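# Move the box beside the blue foam block into the tote

## Task

Find the cardboard box standing beside the blue foam block and place it in the tote near the door. It must sit fully inside the tote with nothing over the rim, and it must stay there on its own, not because the robot holds it. Every other box stays on its desk. The robot must not tip over or finish leaning.

## Robot and tools

Robot: a Hello Robot Stretch 4 with one arm. It has an omni-wheel base, a lift on a vertical mast, an arm that telescopes forward, a wrist with yaw, pitch and roll, and a two-finger gripper. It is about 1.6 m tall, and the base rim lies within 0.23 m of the base origin. Cameras: head_camera (top of mast, looking forward and down; turn the base to aim it), head_left_camera and head_right_camera (fisheyes beside it, looking more steeply down and showing the base and arm), and wrist_camera (behind the fingers, looking along them, with the fingertips near the bottom of its image).

Frames: the base frame has its origin on the floor under the base centre, x forward, y left, z up. hand_pose is reported in this frame and marks a point between the open fingertips; its printed value can be slightly wrong. The odometry frame is the base frame as it was when the scene began. base_odometry counts wheel turns only, so slipping is reported as travel. Heading is positive to the left, from -3.142 to 3.142.

execute_actions(actions, cameras): actions is a list holding one action or none (an empty list only returns state and images). An action has "base", "joints" or both, plus optional "pace" and "contact_limits"; or it is {"end_of_arm": "enable_torque"} alone, which re-powers wrist or gripper motors that switched off. All motions in an action begin together.
- base: exactly one relative command, an offset from where the base last measured itself. translate_m: straight drive in metres, forward positive, -2 to 2. strafe_m: sideways in metres, left positive, -2 to 2. rotate_rad: turn in place in radians, counter-clockwise (left) positive, -3.2 to 3.2.
- joints: absolute targets by name, each a single number. lift_m 0 to 1.2 (metres). arm_m 0 to 0.55 (metres of extension). wrist_yaw_rad -1.134 to 4.276 (0 points forward, positive to the left, 3.14 folded back; above 3.4 the arm may obstruct). wrist_pitch_rad -1.117 to 4.259 (0 level, 1.57 pointing down). wrist_roll_rad -1.117 to 4.259 (0 keeps the fingers level; positive turns clockwise seen from behind). gripper_m -0.038 to 0.141 (fingertip gap in metres; below 0 the tips press together). A target outside its range is clipped and the result mentions it. Any other bad value or unknown key rejects the whole call.
- pace: "slow", "default", "fast" or "max". Base speeds are 0.1/0.3/0.4/0.6 m/s and 1/2/3/4 rad/s. With the lift above 0.2 the base is slowed further.
- contact_limits: {"arm_m": value} from 0 (gentlest) to 0.75 (firmest), default 0.5. It sets how hard the arm may push before it halts.
- cameras: a list drawn from head_camera, head_left_camera, head_right_camera, wrist_camera, all. Omitted or null means all; [] means none.
One action lasts at most 15 s. A joint or base you omit may still be driving to its earlier target. If a call reports a stop, the remaining execute_actions, wait and finished_scene calls in that reply are skipped.

wait(seconds): 0 to 10 s, with no new command. It returns the same state and images.
zoom_image(camera, region): an enlarged crop of that camera's latest full image. region is [x0, y0, x1, y1] in pixels from the top-left corner, at most 504x504. Image sizes: head_camera 420x560, fisheyes 420x672, wrist_camera 616x392.
read_manual(section): returns only licence text and does not move the robot.
finished_scene(scene): ends the given scene, a number from 1 to 2, and cannot be undone. Call it only once the box rests in the tote unaided.

Result lines: base_status and joint_status give how each motion ended. "done" means it reached the target; for the base it means the wheels turned the full amount. "off_target" means it rests short of the target and may keep pushing. "contact_stop_at_<key>" means it hit something; that part then holds, or goes slack (a slack lift can sag under load, and slack wheels can roll). "limit_stop_at_<name>" means a built-in limit stopped it: own_body is a self-collision, and tilt means a lean above 6 degrees, after which lift, arm and wheels go slack. "torque_fault" means a wrist or gripper motor went limp; send enable_torque. on_its_own lists things not commanded by this call; "held at" shows a held target, not the actual position. lidar_m gives 12 distances in 30-degree sectors: the first straight ahead, then counter-clockwise (4th left, 7th behind, 10th right). "-" means nothing seen, or something closer than 0.25 m. wrist_depth_mm is a 7x7 grid of depths in mm, read from top-left. motor_effort is in percent, positive toward higher joint values, with the peak in brackets; it is noisy. A clear change on gripper_m suggests a firm grip. For the wheels, positive turns the base right. turned_by_wheels and turned_by_imu differing by more than about 0.1 rad suggests a collision or slip. base_tilt is in degrees (forward and right positive).

Gripping: command gripper_m below the object's width; a lower value squeezes harder and pulls it toward the wrist. Neither the reading nor "done" shows that something is held. If the tips snag on a surface, raise the lift.

Suggested order: to unfold at the start, send lift_m 0.4 with wrist_yaw_rad 0. Look around by rotating the base, then find the box beside the blue block and the tote near the door. Approach, set the lift and arm, and grasp. Retract the arm before driving. Place the box fully inside the tote, open the gripper, and back off.

Avoid: turning or driving with more than 1 kg in the gripper while arm_m is above 0.2, especially at fast pace. Avoid long pushes or pulls with the gripper high. Do not press the gripper on things with base or arm moves, since that causes torque faults. Do not drop, slam or hit objects, and do not disturb the other boxes. Objects may occasionally get a small push from outside.

Each tool is called after "Emit:" as a command line: name --argument value for each argument, lists and objects as JSON in quotes; but a table of rows of numbers goes row by row, as --pt "numbers of a row", without its own name.

## Session

Emit:
execute_actions --actions '[]'

Scene clock: 0.00 s.
base_odometry: x=+0.000 y=+0.000 heading=+0.000 (m, m, rad; odometry frame)
turned_by_wheels: +0.000 (rad since the last result)
turned_by_imu: +0.000 (rad since the last result)
base_tilt: forward=-0.2 right=-0.2 (deg)
lidar_m: 1.54 1.22 1.09 0.94 0.96 1.16 1.34 1.34 0.84 0.72 0.72 0.85
base_status: not commanded
joint_positions: lift_m=+0.124 arm_m=-0.001 wrist_yaw_rad=+3.249 wrist_pitch_rad=+0.008 wrist_roll_rad=+0.014 gripper_m=+0.057
joint_status: not commanded
motor_effort: lift_m=+19 arm_m=+0 wrist_yaw_rad=+1 wrist_pitch_rad=-7 wrist_roll_rad=-1 gripper_m=-2 wheel_0=+0 wheel_1=+0 wheel_2=+0 (%)
hand_pose: x=-0.1266 y=+0.0560 z=+0.3000 quat_wxyz=(-0.054, -0.004, +0.007, +0.999) (m; base frame)
wrist_depth_mm: - 131 131 - - 1537 1138 / - - 129 - - 1499 1118 / - 107 130 1576 1983 1537 1118 / - 124 141 - - 1464 1160 / 199 1661 - - - 1464 1160 / 214 1229 204 1255 208 1281 1118 / 214 707 778 473 778 842 831
pictures: head_camera, head_left_camera, head_right_camera, wrist_camera
Images, in order (width x height): head_camera 420x560, head_left_camera 420x672, head_right_camera 420x672, wrist_camera 616x392.

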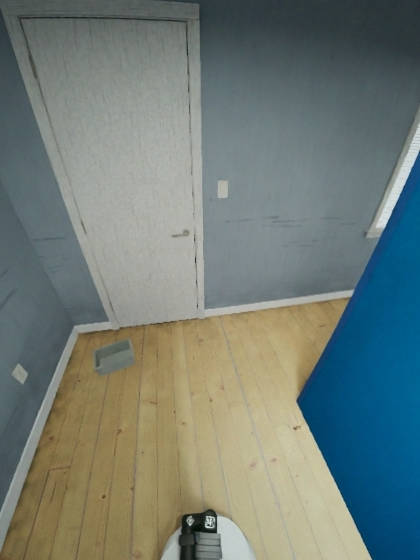

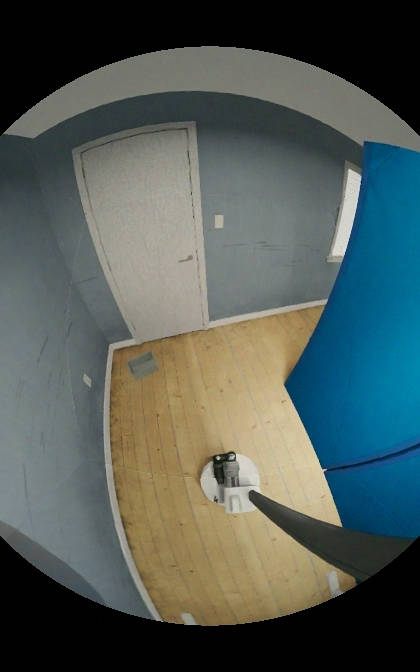

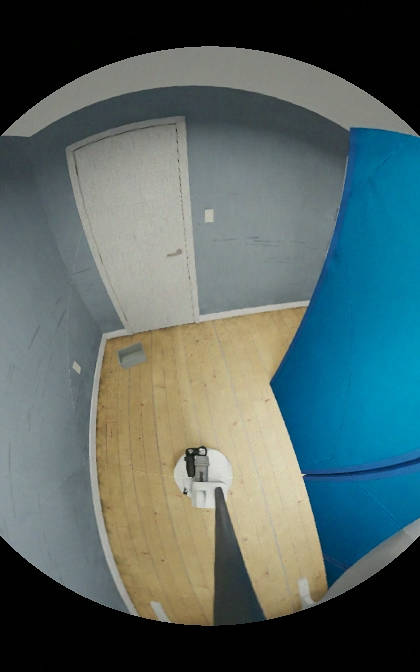

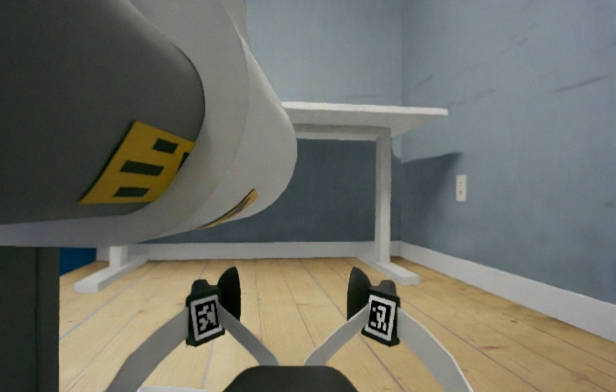

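Emit:
execute_actions --actions '[{"base":{"rotate_rad":-3.0},"pace":"fast"}]' --cameras '["head_camera","head_left_camera"]'

Scene clock: 6.27 s.
base_odometry: x=+0.000 y=+0.000 heading=-3.000 (m, m, rad; odometry frame)
turned_by_wheels: -3.000 (rad since the last result)
turned_by_imu: -3.001 (rad since the last result)
base_tilt: forward=-0.1 right=-0.3 (deg)
lidar_m: 1.35 1.17 0.80 0.73 0.74 0.96 1.57 1.22 1.01 0.92 0.95 1.25
base_status: done
joint_positions: lift_m=+0.124 arm_m=-0.001 wrist_yaw_rad=+3.249 wrist_pitch_rad=+0.008 wrist_roll_rad=+0.014 gripper_m=+0.057
joint_status: not commanded
motor_effort: lift_m=+19(19) arm_m=+0(0) wrist_yaw_rad=+2(2) wrist_pitch_rad=-6(7) wrist_roll_rad=-1(1) gripper_m=-2(3) wheel_0=+0(9) wheel_1=+0(10) wheel_2=+0(6) (%)
hand_pose: x=-0.1265 y=+0.0560 z=+0.3000 quat_wxyz=(-0.054, -0.004, +0.007, +0.999) (m; base frame)
wrist_depth_mm: - 131 130 1661 1661 1708 1708 / - - 130 1618 1708 1708 1708 / - 107 130 1756 1708 1708 1756 / - 124 141 1708 1661 1756 1708 / 198 1255 1618 1618 1708 1661 1708 / 213 1229 204 1255 208 1229 1255 / 214 715 759 469 778 820 842
pictures: head_camera, head_left_camera
Images, in order (width x height): head_camera 420x560, head_left_camera 420x672.

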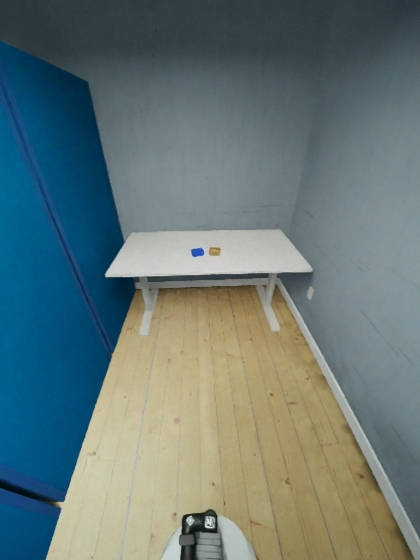

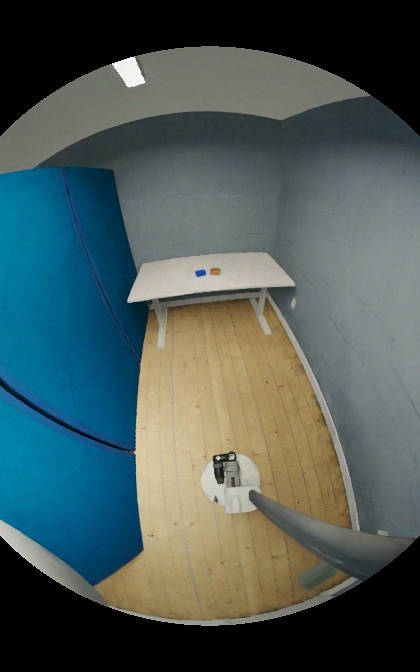

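Emit:
zoom_image --camera "head_camera" --region '[170, 230, 250, 280]'

Region (170, 230, 250, 280) of head_camera's 420x560 image, scaled by 6.300, with more detail than that image has; it fills the top 315 rows of this view, and the rest is white.

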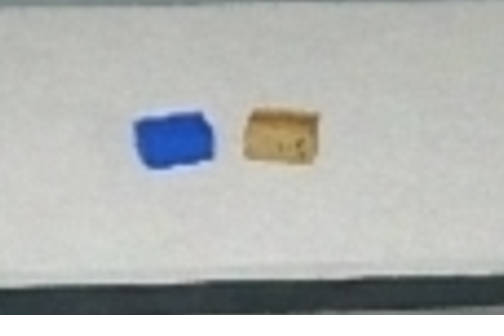

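Emit:
execute_actions --actions '[{"base":{"translate_m":0.75},"joints":{"lift_m":1.0,"wrist_yaw_rad":0,"gripper_m":0.13},"pace":"fast"}]' --cameras '["head_camera"]'

Emit:
execute_actions --actions '[{"base":{"translate_m":0.3},"joints":{"wrist_pitch_rad":1.57,"wrist_roll_rad":1.57,"arm_m":0.2},"pace":"fast"}]'

Scene clock: 25.27 s.
base_odometry: x=-0.743 y=-0.106 heading=-3.000 (m, m, rad; odometry frame)
turned_by_wheels: +0.000 (rad since the last result)
turned_by_imu: +0.001 (rad since the last result)
base_tilt: forward=-0.2 right=-0.2 (deg)
lidar_m: 0.59 0.62 0.81 0.81 0.82 1.09 2.32 1.38 0.97 0.88 0.89 0.64
base_status: done
joint_positions: lift_m=+1.000 arm_m=-0.001 wrist_yaw_rad=+0.000 wrist_pitch_rad=+0.008 wrist_roll_rad=+0.014 gripper_m=+0.130
joint_status: all done
motor_effort: lift_m=+22(26) arm_m=+0(0) wrist_yaw_rad=+0(4) wrist_pitch_rad=-8(9) wrist_roll_rad=-1(0) gripper_m=-1(4) wheel_0=-1(7) wheel_1=-1(3) wheel_2=+0(11) (%)
hand_pose: x=+0.4582 y=-0.0873 z=+1.1756 quat_wxyz=(+1.000, +0.007, +0.004, +0.000) (m; base frame)
wrist_depth_mm: 1078 1098 1118 1160 1205 1205 991 / 1078 1118 1118 1160 1205 1229 991 / 1098 1118 1160 1160 1205 1229 991 / 1098 1098 1160 1182 1205 1229 991 / 1078 1118 1160 1182 1182 1229 976 / 1060 201 1160 1182 1182 1205 976 / 1042 1098 1138 152 1160 1160 976
pictures: head_camera
Images, in order (width x height): head_camera 420x560.

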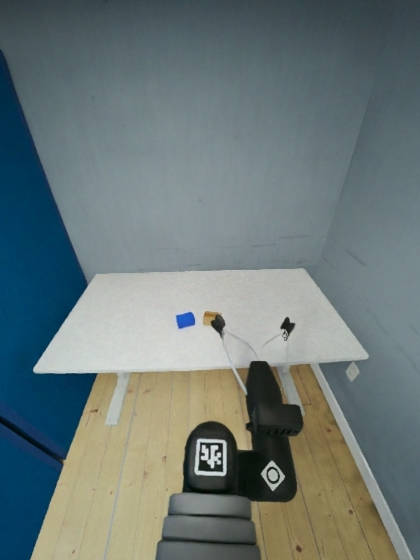

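Scene clock: 27.63 s.
base_odometry: x=-1.040 y=-0.148 heading=-3.000 (m, m, rad; odometry frame)
turned_by_wheels: +0.000 (rad since the last result)
turned_by_imu: +0.000 (rad since the last result)
base_tilt: forward=-0.2 right=-0.3 (deg)
lidar_m: 0.30 0.29 0.43 0.83 0.85 1.12 2.63 1.33 0.92 0.85 0.49 0.33
base_status: done
joint_positions: lift_m=+1.000 arm_m=+0.198 wrist_yaw_rad=+0.000 wrist_pitch_rad=+1.570 wrist_roll_rad=+1.570 gripper_m=+0.130
joint_status: all done
motor_effort: lift_m=+22(22) arm_m=+8(11) wrist_yaw_rad=+1(0) wrist_pitch_rad=+1(5) wrist_roll_rad=+2(4) gripper_m=+0(0) wheel_0=+0(6) wheel_1=+0(6) wheel_2=+1(10) (%)
hand_pose: x=+0.3697 y=-0.0874 z=+0.8895 quat_wxyz=(+0.501, +0.500, +0.500, -0.499) (m; base frame)
wrist_depth_mm: 384 387 387 389 1098 1098 1138 / 382 387 387 389 1078 1118 1118 / 384 384 389 384 1118 1118 1098 / 382 384 392 389 976 891 1118 / 384 387 387 389 891 904 1118 / 387 201 389 389 891 891 1078 / 338 387 389 148 1098 1098 1118
pictures: head_camera, head_left_camera, head_right_camera, wrist_camera
camera_calibration (this result's frames):
wrist_camera: T_world_to_cam=[[-0.999458, -0.0104849, 0.0311969, 0.331693], [-0.0104642, 0.999945, 0.000825308, 0.146068], [-0.0312038, 0.00049841, -0.999513, 1.12564], [0, 0, 0, 1]] pos_world=[0.368166, -0.143143, 1.11462]
Images, in order (width x height): head_camera 420x560, head_left_camera 420x672, head_right_camera 420x672, wrist_camera 616x392.

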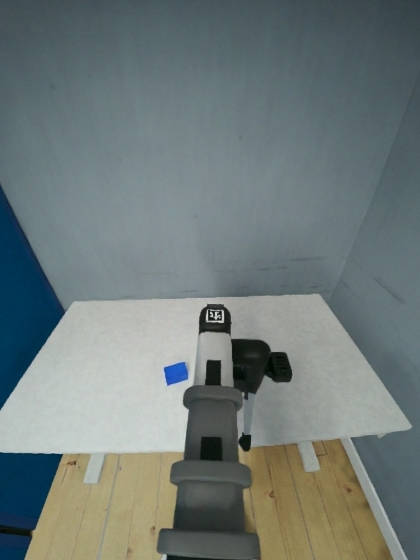

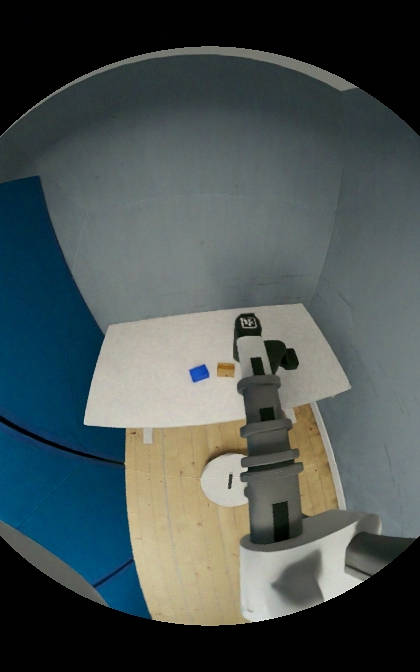

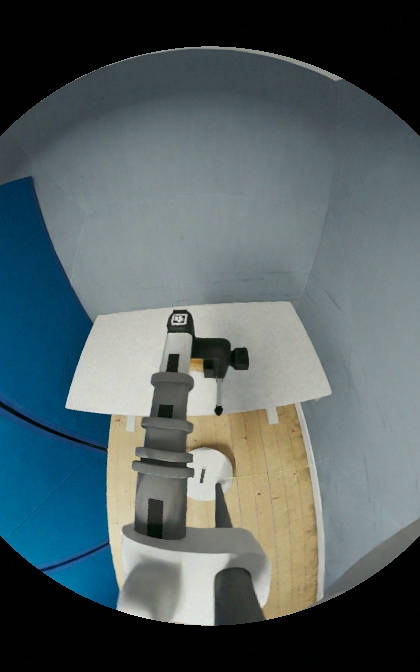

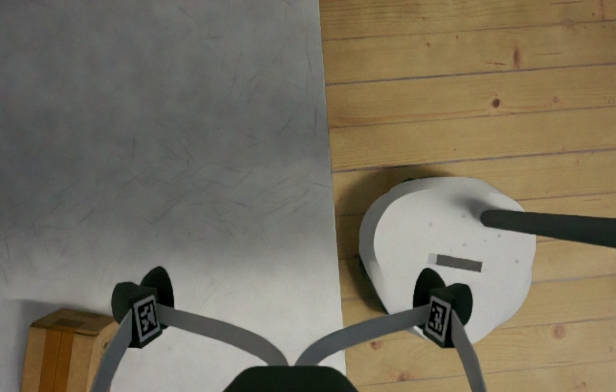

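Emit:
execute_actions --actions '[{"base":{"strafe_m":0.107},"joints":{"arm_m":0.41,"lift_m":0.95}}]' --cameras '["head_left_camera","wrist_camera"]'

Scene clock: 38.03 s.
base_odometry: x=-1.024 y=-0.254 heading=-3.000 (m, m, rad; odometry frame)
turned_by_wheels: +0.000 (rad since the last result)
turned_by_imu: +0.000 (rad since the last result)
base_tilt: forward=-0.1 right=-0.3 (deg)
lidar_m: 0.30 0.33 0.41 0.72 0.75 0.94 2.63 1.50 1.03 0.95 0.48 0.33
base_status: done
joint_positions: lift_m=+0.950 arm_m=+0.408 wrist_yaw_rad=+0.000 wrist_pitch_rad=+1.570 wrist_roll_rad=+1.570 gripper_m=+0.130
joint_status: all done
motor_effort: lift_m=+16(19) arm_m=+9(9) wrist_yaw_rad=+1(1) wrist_pitch_rad=+0(1) wrist_roll_rad=+1(2) gripper_m=+0(1) wheel_0=+2(7) wheel_1=-1(9) wheel_2=+0(3) (%)
hand_pose: x=+0.5796 y=-0.0874 z=+0.8400 quat_wxyz=(+0.501, +0.500, +0.500, -0.499) (m; base frame)
wrist_depth_mm: 334 338 336 342 343 342 707 / 336 338 338 340 343 345 345 / 334 336 338 342 342 345 349 / 336 340 340 340 345 343 345 / 336 338 338 290 343 340 343 / 334 201 338 290 343 342 347 / 336 338 342 148 343 345 345
pictures: head_left_camera, wrist_camera
camera_calibration (this result's frames):
wrist_camera: T_world_to_cam=[[-0.999455, -0.0103973, 0.0313308, 0.542921], [-0.0103765, 0.999946, 0.000826786, 0.148253], [-0.0313377, 0.00050123, -0.999509, 1.08282], [0, 0, 0, 1]] pos_world=[0.578097, -0.143143, 1.06516]
Images, in order (width x height): head_left_camera 420x672, wrist_camera 616x392.

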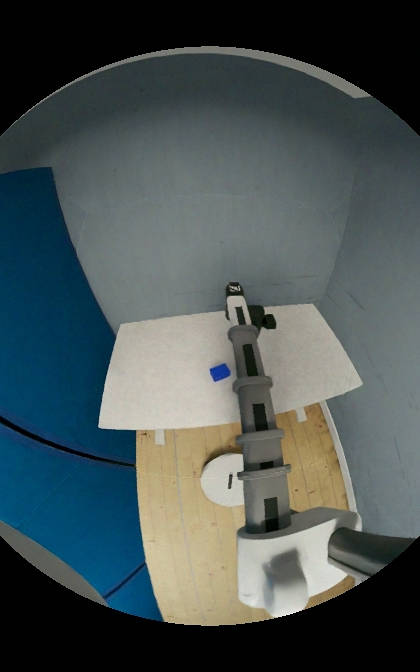

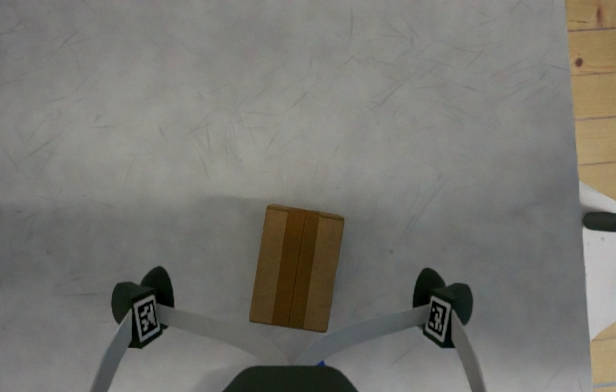

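Emit:
execute_actions --actions '[{"joints":{"wrist_roll_rad":1.71,"lift_m":0.864,"gripper_m":0.1}}]' --cameras '["wrist_camera"]'

Emit:
execute_actions --actions '[{"joints":{"gripper_m":0.02}}]' --cameras '["wrist_camera"]'

Scene clock: 46.73 s.
base_odometry: x=-1.024 y=-0.254 heading=-3.000 (m, m, rad; odometry frame)
turned_by_wheels: +0.000 (rad since the last result)
turned_by_imu: +0.000 (rad since the last result)
base_tilt: forward=-0.1 right=-0.2 (deg)
lidar_m: 0.29 0.31 0.41 0.72 0.73 0.94 2.63 1.53 1.04 0.94 0.48 0.31
base_status: not commanded
joint_positions: lift_m=+0.864 arm_m=+0.408 wrist_yaw_rad=+0.000 wrist_pitch_rad=+1.570 wrist_roll_rad=+1.710 gripper_m=+0.100
joint_status: all done
motor_effort: lift_m=+16(16) arm_m=+9(9) wrist_yaw_rad=+2(2) wrist_pitch_rad=+0(1) wrist_roll_rad=+1(4) gripper_m=-2(3) wheel_0=+2(2) wheel_1=-1(1) wheel_2=+0(0) (%)
hand_pose: x=+0.5796 y=-0.0874 z=+0.7540 quat_wxyz=(+0.464, +0.534, +0.464, -0.533) (m; base frame)
wrist_depth_mm: 251 253 253 256 256 258 258 / 251 253 254 254 256 257 259 / 252 252 254 255 256 257 259 / 252 253 254 254 256 257 259 / 252 253 253 206 256 257 259 / 253 253 205 206 205 259 259 / 250 253 252 182 257 257 260
pictures: wrist_camera
camera_calibration (this result's frames):
wrist_camera: T_world_to_cam=[[-0.991138, 0.129083, 0.0313388, 0.552986], [0.129176, 0.991621, 0.000960793, 0.0666097], [-0.0309522, 0.00500051, -0.999508, 0.997044], [0, 0, 0, 1]] pos_world=[0.570342, -0.142418, 0.97916]
Images, in order (width x height): wrist_camera 616x392.

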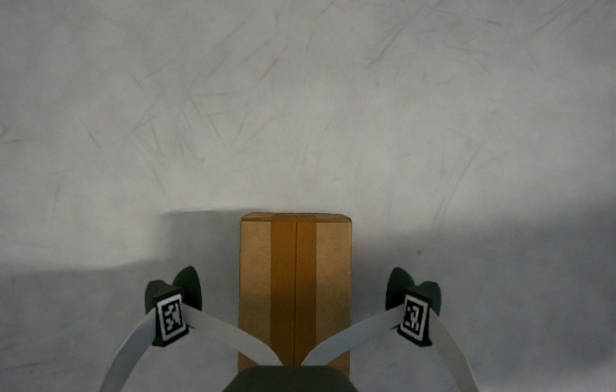

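Scene clock: 48.37 s.
base_odometry: x=-1.024 y=-0.254 heading=-3.000 (m, m, rad; odometry frame)
turned_by_wheels: +0.000 (rad since the last result)
turned_by_imu: +0.000 (rad since the last result)
base_tilt: forward=-0.1 right=-0.3 (deg)
lidar_m: 0.29 0.30 0.41 0.72 0.73 0.95 2.64 1.51 1.05 0.95 0.47 0.33
base_status: not commanded
joint_positions: lift_m=+0.864 arm_m=+0.408 wrist_yaw_rad=+0.000 wrist_pitch_rad=+1.570 wrist_roll_rad=+1.710 gripper_m=+0.020
joint_status: all done
motor_effort: lift_m=+16(16) arm_m=+9(9) wrist_yaw_rad=+2(2) wrist_pitch_rad=+0(1) wrist_roll_rad=+1(1) gripper_m=-20(19) wheel_0=+2(2) wheel_1=-1(1) wheel_2=+0(0) (%)
hand_pose: x=+0.5796 y=-0.0874 z=+0.7540 quat_wxyz=(+0.464, +0.534, +0.464, -0.533) (m; base frame)
wrist_depth_mm: 250 252 254 256 256 257 258 / 250 253 253 254 257 258 259 / 251 253 253 255 256 258 259 / 252 253 253 255 257 256 259 / 253 254 253 194 257 259 258 / 252 252 193 194 200 258 258 / 252 174 254 193 257 257 259
pictures: wrist_camera
camera_calibration (this result's frames):
wrist_camera: T_world_to_cam=[[-0.991136, 0.129084, 0.0314183, 0.552903], [0.129177, 0.991621, 0.000950427, 0.0666198], [-0.0310324, 0.00500054, -0.999506, 0.997077], [0, 0, 0, 1]] pos_world=[0.570338, -0.142418, 0.97915]
Images, in order (width x height): wrist_camera 616x392.

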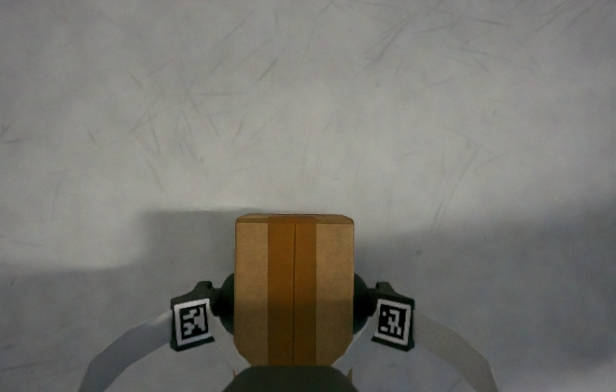

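Emit:
execute_actions --actions '[{"base":{"translate_m":-0.3},"joints":{"lift_m":0.9,"arm_m":0.15},"pace":"fast"}]' --cameras '["wrist_camera"]'

Emit:
execute_actions --actions '[{"base":{"rotate_rad":-2.71},"joints":{"lift_m":0.42,"wrist_roll_rad":1.95}}]' --cameras '["head_camera","wrist_camera"]'

Emit:
execute_actions --actions '[{"base":{"translate_m":1.4},"pace":"fast"}]'

Scene clock: 65.07 s.
base_odometry: x=-0.727 y=-0.212 heading=-3.000 (m, m, rad; odometry frame)
turned_by_wheels: +0.000 (rad since the last result)
turned_by_imu: -0.001 (rad since the last result)
base_tilt: forward=-0.2 right=-0.2 (deg)
lidar_m: 0.60 0.62 0.76 0.70 0.72 0.92 2.32 1.59 1.08 0.96 0.97 0.64
base_status: done
joint_positions: lift_m=+0.900 arm_m=+0.152 wrist_yaw_rad=+0.000 wrist_pitch_rad=+1.570 wrist_roll_rad=+1.710 gripper_m=+0.020
joint_status: all done
motor_effort: lift_m=+23(25) arm_m=-9(10) wrist_yaw_rad=+2(0) wrist_pitch_rad=-1(2) wrist_roll_rad=+0(2) gripper_m=-18(17) wheel_0=+0(4) wheel_1=+1(6) wheel_2=-1(11) (%)
hand_pose: x=+0.3226 y=-0.0874 z=+0.7894 quat_wxyz=(+0.464, +0.534, +0.464, -0.533) (m; base frame)
wrist_depth_mm: 946 1008 976 1008 1008 1025 1008 / 960 991 991 991 991 1025 1025 / 991 1008 991 991 991 991 1025 / 991 991 1008 1008 798 809 715 / 991 976 976 194 798 798 1025 / 991 1008 193 194 200 798 1008 / 976 175 991 193 991 1008 991
pictures: wrist_camera
camera_calibration (this result's frames):
wrist_camera: T_world_to_cam=[[-0.991071, 0.129493, 0.0317707, 0.296768], [0.129587, 0.991568, 0.000904598, 0.0996888], [-0.0313856, 0.0050136, -0.999495, 1.02462], [0, 0, 0, 1]] pos_world=[0.313358, -0.142415, 1.01458]
Images, in order (width x height): wrist_camera 616x392.

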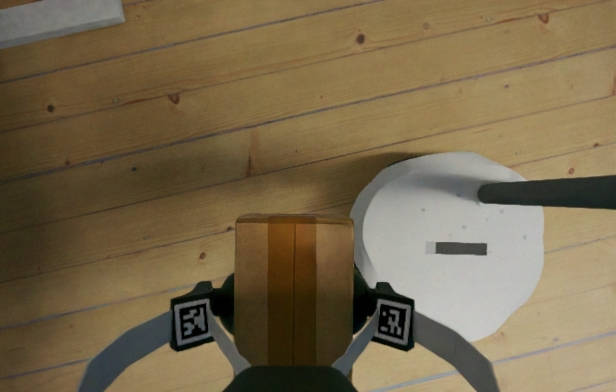

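Scene clock: 67.93 s.
base_odometry: x=-0.727 y=-0.212 heading=+0.573 (m, m, rad; odometry frame)
turned_by_wheels: -2.710 (rad since the last result)
turned_by_imu: -2.711 (rad since the last result)
base_tilt: forward=-0.2 right=-0.3 (deg)
lidar_m: 1.82 1.12 0.98 0.99 0.68 0.59 0.61 0.73 0.69 0.70 0.85 2.31
base_status: done
joint_positions: lift_m=+0.420 arm_m=+0.152 wrist_yaw_rad=+0.000 wrist_pitch_rad=+1.570 wrist_roll_rad=+1.950 gripper_m=+0.020
joint_status: all done
motor_effort: lift_m=+16(21) arm_m=-9(9) wrist_yaw_rad=+2(4) wrist_pitch_rad=+0(2) wrist_roll_rad=+2(4) gripper_m=-16(19) wheel_0=-1(6) wheel_1=+1(6) wheel_2=-2(7) (%)
hand_pose: x=+0.3227 y=-0.0874 z=+0.3100 quat_wxyz=(+0.397, +0.585, +0.397, -0.585) (m; base frame)
wrist_depth_mm: 530 521 521 521 530 539 539 / 521 530 521 535 530 357 322 / 521 521 530 530 530 324 324 / 525 525 530 530 500 320 322 / 517 521 525 193 525 322 324 / 517 517 192 192 200 324 324 / 517 174 525 193 530 332 324
pictures: head_camera, wrist_camera
camera_calibration (this result's frames):
wrist_camera: T_world_to_cam=[[-0.931999, 0.361102, 0.0313616, 0.313461], [0.361314, 0.932443, 0.00119676, 0.0200657], [-0.0288107, 0.0124468, -0.999507, 0.54521], [0, 0, 0, 1]] pos_world=[0.300603, -0.138688, 0.535087]
Images, in order (width x height): head_camera 420x560, wrist_camera 616x392.

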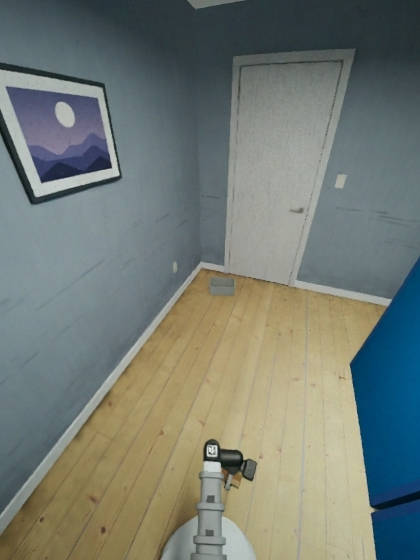

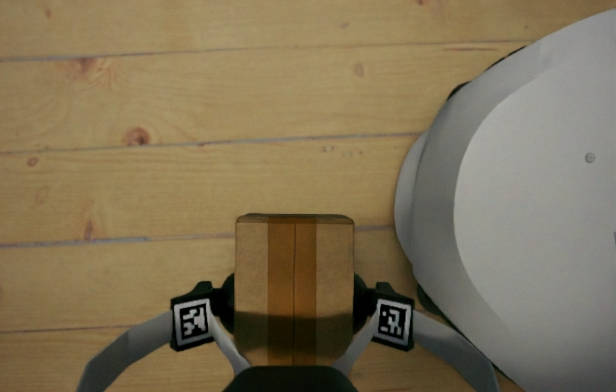

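Scene clock: 72.80 s.
base_odometry: x=+0.449 y=+0.547 heading=+0.573 (m, m, rad; odometry frame)
turned_by_wheels: +0.000 (rad since the last result)
turned_by_imu: +0.002 (rad since the last result)
base_tilt: forward=-0.2 right=-0.2 (deg)
lidar_m: 0.56 0.64 0.55 0.55 0.68 1.29 1.97 1.28 1.14 1.14 1.07 0.58
base_status: done
joint_positions: lift_m=+0.420 arm_m=+0.152 wrist_yaw_rad=+0.000 wrist_pitch_rad=+1.570 wrist_roll_rad=+1.950 gripper_m=+0.020
joint_status: not commanded
motor_effort: lift_m=+16(16) arm_m=-9(9) wrist_yaw_rad=+2(2) wrist_pitch_rad=-1(1) wrist_roll_rad=+1(0) gripper_m=-17(18) wheel_0=-2(4) wheel_1=-2(5) wheel_2=+1(15) (%)
hand_pose: x=+0.3227 y=-0.0874 z=+0.3100 quat_wxyz=(+0.397, +0.585, +0.397, -0.585) (m; base frame)
wrist_depth_mm: 521 525 521 530 530 535 535 / 512 530 521 530 525 357 324 / 521 521 530 530 535 322 324 / 517 530 535 530 500 324 324 / 452 530 521 193 525 320 324 / 517 504 192 194 200 327 322 / 517 174 521 193 530 330 325
pictures: head_camera, head_left_camera, head_right_camera, wrist_camera
camera_calibration (this result's frames):
wrist_camera: T_world_to_cam=[[-0.931996, 0.361102, 0.0314616, 0.313398], [0.361314, 0.932443, 0.00115801, 0.0200898], [-0.028918, 0.0124468, -0.999504, 0.545238], [0, 0, 0, 1]] pos_world=[0.300594, -0.138688, 0.535085]
Images, in order (width x height): head_camera 420x560, head_left_camera 420x672, head_right_camera 420x672, wrist_camera 616x392.

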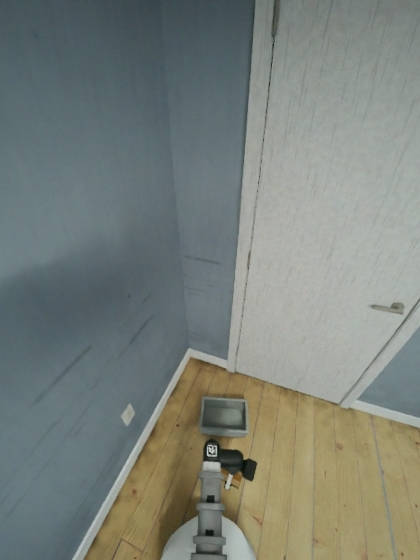

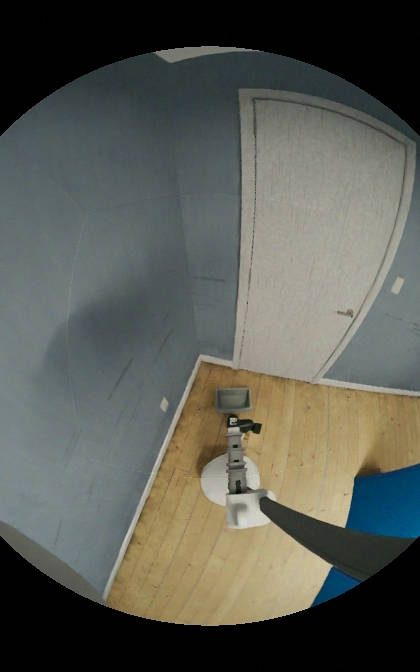

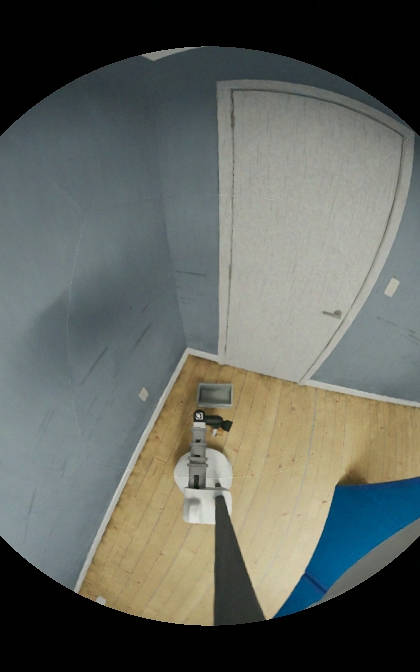

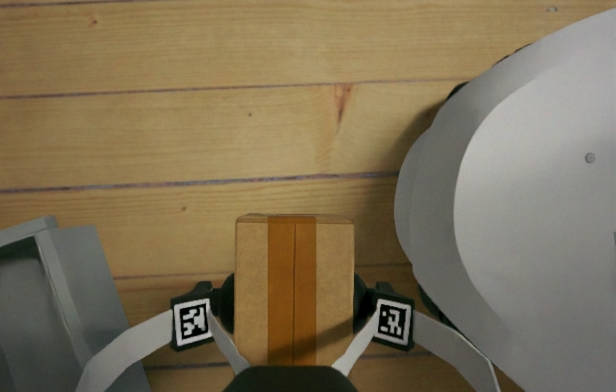

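Emit:
execute_actions --actions '[{"joints":{"arm_m":0.437,"wrist_roll_rad":0.08,"lift_m":0.36},"pace":"fast"}]' --cameras '["head_right_camera","wrist_camera"]'

Scene clock: 80.23 s.
base_odometry: x=+0.449 y=+0.547 heading=+0.573 (m, m, rad; odometry frame)
turned_by_wheels: +0.000 (rad since the last result)
turned_by_imu: +0.000 (rad since the last result)
base_tilt: forward=-0.2 right=-0.2 (deg)
lidar_m: 0.56 0.60 0.55 0.55 0.65 1.31 1.95 1.28 1.12 1.16 1.08 0.57
base_status: not commanded
joint_positions: lift_m=+0.360 arm_m=+0.435 wrist_yaw_rad=+0.000 wrist_pitch_rad=+1.570 wrist_roll_rad=+0.080 gripper_m=+0.020
joint_status: all done
motor_effort: lift_m=+17(17) arm_m=+9(10) wrist_yaw_rad=+1(3) wrist_pitch_rad=+1(1) wrist_roll_rad=-1(6) gripper_m=-18(16) wheel_0=-2(2) wheel_1=-1(1) wheel_2=+1(1) (%)
hand_pose: x=+0.6066 y=-0.0874 z=+0.2499 quat_wxyz=(+0.707, +0.028, +0.706, -0.028) (m; base frame)
wrist_depth_mm: 459 469 466 469 477 477 480 / 462 462 469 473 469 477 484 / 462 387 466 469 410 473 473 / 459 421 466 466 442 477 477 / 459 418 459 194 415 473 477 / 459 355 192 193 200 473 477 / 462 174 462 193 469 480 477
pictures: head_right_camera, wrist_camera
camera_calibration (this result's frames):
wrist_camera: T_world_to_cam=[[-0.0710145, -0.996954, 0.0322296, -0.0612724], [-0.997473, 0.0710509, -0.00001753, 0.666809], [-0.00227246, -0.0321493, -0.99948, 0.473385], [0, 0, 0, 1]] pos_world=[0.661848, -0.0932442, 0.475126]
Images, in order (width x height): head_right_camera 420x672, wrist_camera 616x392.

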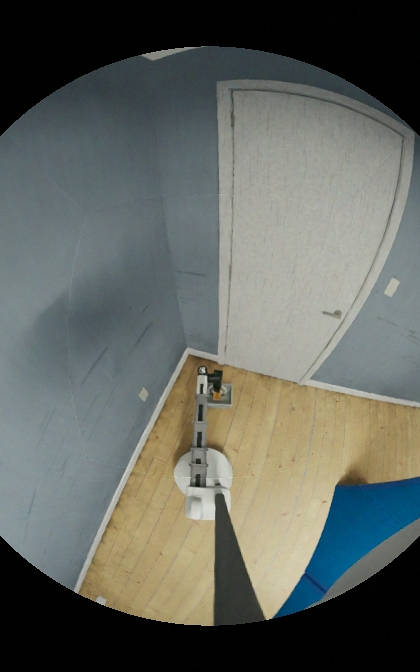

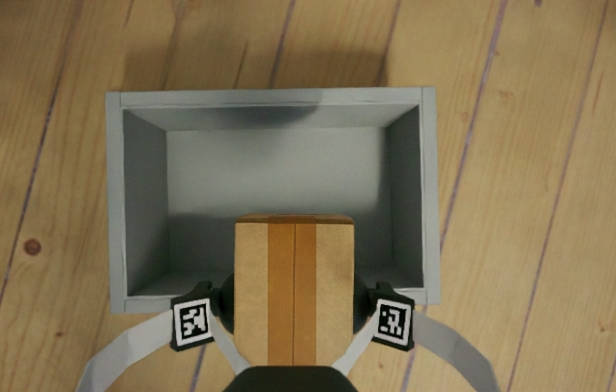

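Emit:
execute_actions --actions '[{"base":{"strafe_m":0.017},"joints":{"arm_m":0.488,"lift_m":0.30}}]' --cameras '["wrist_camera"]'

Emit:
execute_actions --actions '[{"joints":{"lift_m":0.156}}]' --cameras '["head_right_camera","wrist_camera"]'

Scene clock: 87.37 s.
base_odometry: x=+0.440 y=+0.561 heading=+0.573 (m, m, rad; odometry frame)
turned_by_wheels: +0.000 (rad since the last result)
turned_by_imu: +0.000 (rad since the last result)
base_tilt: forward=-0.1 right=-0.2 (deg)
lidar_m: 0.58 0.61 0.53 0.52 0.65 1.26 1.96 1.31 1.15 1.13 1.07 0.58
base_status: done
joint_positions: lift_m=+0.300 arm_m=+0.486 wrist_yaw_rad=+0.000 wrist_pitch_rad=+1.570 wrist_roll_rad=+0.080 gripper_m=+0.020
joint_status: all done
motor_effort: lift_m=+16(16) arm_m=+9(10) wrist_yaw_rad=+1(1) wrist_pitch_rad=-1(2) wrist_roll_rad=-2(1) gripper_m=-16(15) wheel_0=+0(7) wheel_1=-1(7) wheel_2=+0(0) (%)
hand_pose: x=+0.6575 y=-0.0874 z=+0.1900 quat_wxyz=(+0.707, +0.028, +0.706, -0.028) (m; base frame)
wrist_depth_mm: 404 402 407 410 413 418 418 / 402 407 407 410 415 413 418 / 404 317 345 364 382 418 413 / 402 317 404 404 410 345 418 / 402 338 404 193 410 345 415 / 404 312 193 193 199 351 418 / 402 174 287 193 290 296 418
pictures: wrist_camera
camera_calibration (this result's frames):
wrist_camera: T_world_to_cam=[[-0.0710248, -0.996953, 0.0322384, -0.0557172], [-0.997472, 0.0710651, 0.000105059, 0.717595], [-0.00239576, -0.0321494, -0.99948, 0.413649], [0, 0, 0, 1]] pos_world=[0.712815, -0.093245, 0.415155]
Images, in order (width x height): wrist_camera 616x392.

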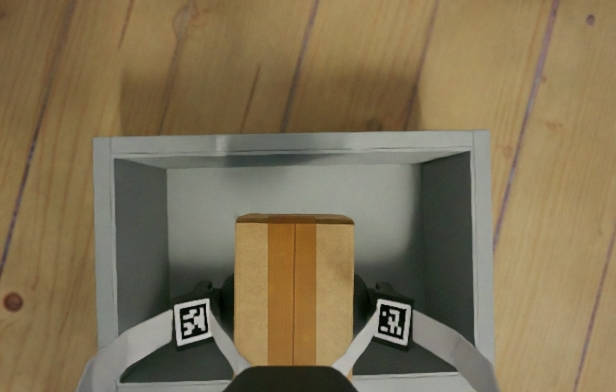

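Scene clock: 89.03 s.
base_odometry: x=+0.440 y=+0.561 heading=+0.573 (m, m, rad; odometry frame)
turned_by_wheels: +0.000 (rad since the last result)
turned_by_imu: +0.000 (rad since the last result)
base_tilt: forward=-0.2 right=-0.2 (deg)
lidar_m: 0.57 0.60 0.53 0.53 0.64 1.25 1.95 1.32 1.15 1.19 1.10 0.59
base_status: not commanded
joint_positions: lift_m=+0.156 arm_m=+0.486 wrist_yaw_rad=+0.000 wrist_pitch_rad=+1.570 wrist_roll_rad=+0.080 gripper_m=+0.020
joint_status: all done
motor_effort: lift_m=+16(17) arm_m=+9(9) wrist_yaw_rad=+1(1) wrist_pitch_rad=-2(2) wrist_roll_rad=-2(0) gripper_m=-17(18) wheel_0=+0(0) wheel_1=-1(1) wheel_2=+0(0) (%)
hand_pose: x=+0.6575 y=-0.0874 z=+0.0460 quat_wxyz=(+0.707, +0.028, +0.706, -0.028) (m; base frame)
wrist_depth_mm: 262 265 265 267 270 268 272 / 145 146 147 147 148 149 150 / 189 205 212 220 227 233 194 / 206 260 263 263 264 267 200 / 206 259 263 194 266 266 200 / 205 260 192 193 200 267 202 / 204 174 262 193 264 245 202
pictures: head_right_camera, wrist_camera
camera_calibration (this result's frames):
wrist_camera: T_world_to_cam=[[-0.0710244, -0.996953, 0.0322397, -0.0510757], [-0.997472, 0.0710653, 0.000124084, 0.717607], [-0.00241483, -0.0321494, -0.99948, 0.269745], [0, 0, 0, 1]] pos_world=[0.712817, -0.093245, 0.271162]
Images, in order (width x height): head_right_camera 420x672, wrist_camera 616x392.

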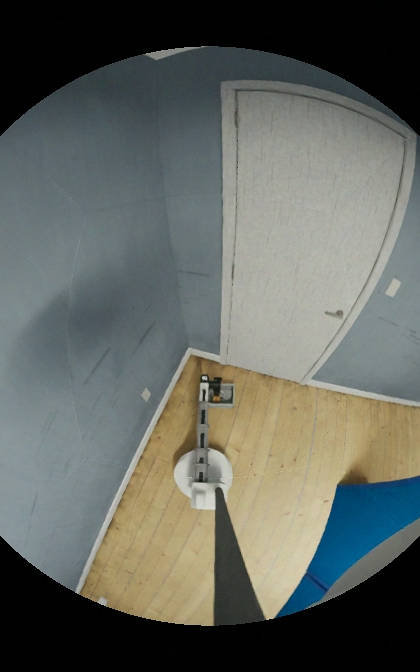

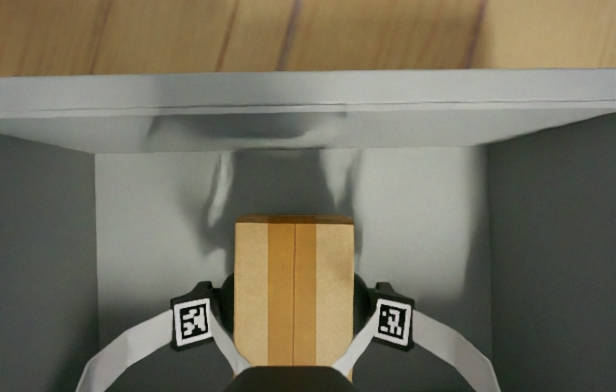

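Emit:
execute_actions --actions '[{"joints":{"lift_m":0.148,"gripper_m":0.09}}]' --cameras '["wrist_camera"]'

Emit:
execute_actions --actions '[{"joints":{"lift_m":0.3},"pace":"fast"}]' --cameras '["wrist_camera"]'

Scene clock: 97.07 s.
base_odometry: x=+0.440 y=+0.561 heading=+0.573 (m, m, rad; odometry frame)
turned_by_wheels: +0.000 (rad since the last result)
turned_by_imu: +0.000 (rad since the last result)
base_tilt: forward=-0.2 right=-0.2 (deg)
lidar_m: 0.60 0.60 0.52 0.53 0.65 1.26 1.94 1.31 1.16 1.17 1.09 0.58
base_status: not commanded
joint_positions: lift_m=+0.148 arm_m=+0.486 wrist_yaw_rad=+0.000 wrist_pitch_rad=+1.570 wrist_roll_rad=+0.080 gripper_m=+0.090
joint_status: all done
motor_effort: lift_m=+16(17) arm_m=+9(9) wrist_yaw_rad=+2(2) wrist_pitch_rad=-1(1) wrist_roll_rad=-3(2) gripper_m=-3(22) wheel_0=+0(0) wheel_1=+0(1) wheel_2=+0(0) (%)
hand_pose: x=+0.6575 y=-0.0874 z=+0.0380 quat_wxyz=(+0.707, +0.028, +0.706, -0.028) (m; base frame)
wrist_depth_mm: 256 255 257 258 259 263 264 / 138 138 139 140 140 142 142 / 189 203 211 220 228 232 193 / 207 254 255 255 257 259 199 / 206 252 254 206 257 258 200 / 206 253 204 207 202 258 201 / 202 251 254 182 257 245 202
pictures: wrist_camera
camera_calibration (this result's frames):
wrist_camera: T_world_to_cam=[[-0.0710235, -0.996953, 0.0322417, -0.0508188], [-0.997472, 0.0710653, 0.000152146, 0.717601], [-0.00244295, -0.0321494, -0.99948, 0.261765], [0, 0, 0, 1]] pos_world=[0.712817, -0.093245, 0.263158]
Images, in order (width x height): wrist_camera 616x392.

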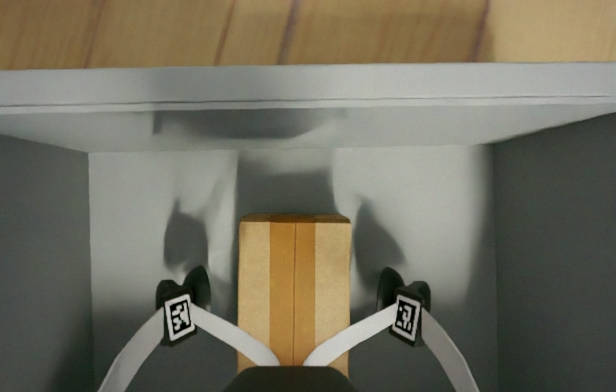

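Scene clock: 98.47 s.
base_odometry: x=+0.440 y=+0.561 heading=+0.573 (m, m, rad; odometry frame)
turned_by_wheels: +0.000 (rad since the last result)
turned_by_imu: +0.000 (rad since the last result)
base_tilt: forward=-0.3 right=-0.2 (deg)
lidar_m: 0.57 0.60 0.53 0.54 0.65 1.26 1.95 1.32 1.16 1.17 1.07 0.59
base_status: not commanded
joint_positions: lift_m=+0.300 arm_m=+0.486 wrist_yaw_rad=+0.000 wrist_pitch_rad=+1.570 wrist_roll_rad=+0.080 gripper_m=+0.090
joint_status: all done
motor_effort: lift_m=+22(26) arm_m=+9(9) wrist_yaw_rad=+1(2) wrist_pitch_rad=-2(3) wrist_roll_rad=-2(1) gripper_m=-3(2) wheel_0=+0(0) wheel_1=-1(0) wheel_2=+0(0) (%)
hand_pose: x=+0.6575 y=-0.0874 z=+0.1895 quat_wxyz=(+0.707, +0.028, +0.706, -0.028) (m; base frame)
wrist_depth_mm: 402 407 410 407 413 413 415 / 402 404 410 410 413 413 415 / 402 319 340 362 382 413 415 / 402 315 404 407 410 345 415 / 404 342 402 355 413 345 415 / 399 291 213 402 200 351 415 / 404 287 298 226 296 300 418
pictures: wrist_camera
camera_calibration (this result's frames):
wrist_camera: T_world_to_cam=[[-0.0710234, -0.996953, 0.0322417, -0.0557027], [-0.997472, 0.0710652, 0.000152027, 0.717583], [-0.00244283, -0.0321494, -0.99948, 0.413171], [0, 0, 0, 1]] pos_world=[0.712822, -0.093245, 0.414644]
Images, in order (width x height): wrist_camera 616x392.

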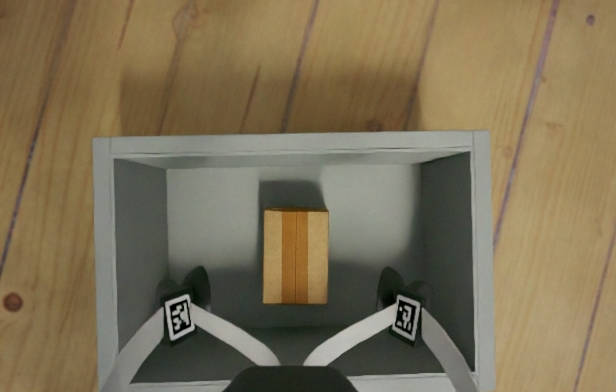

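Emit:
finished_scene --scene 1

The scene is finished: the task was done.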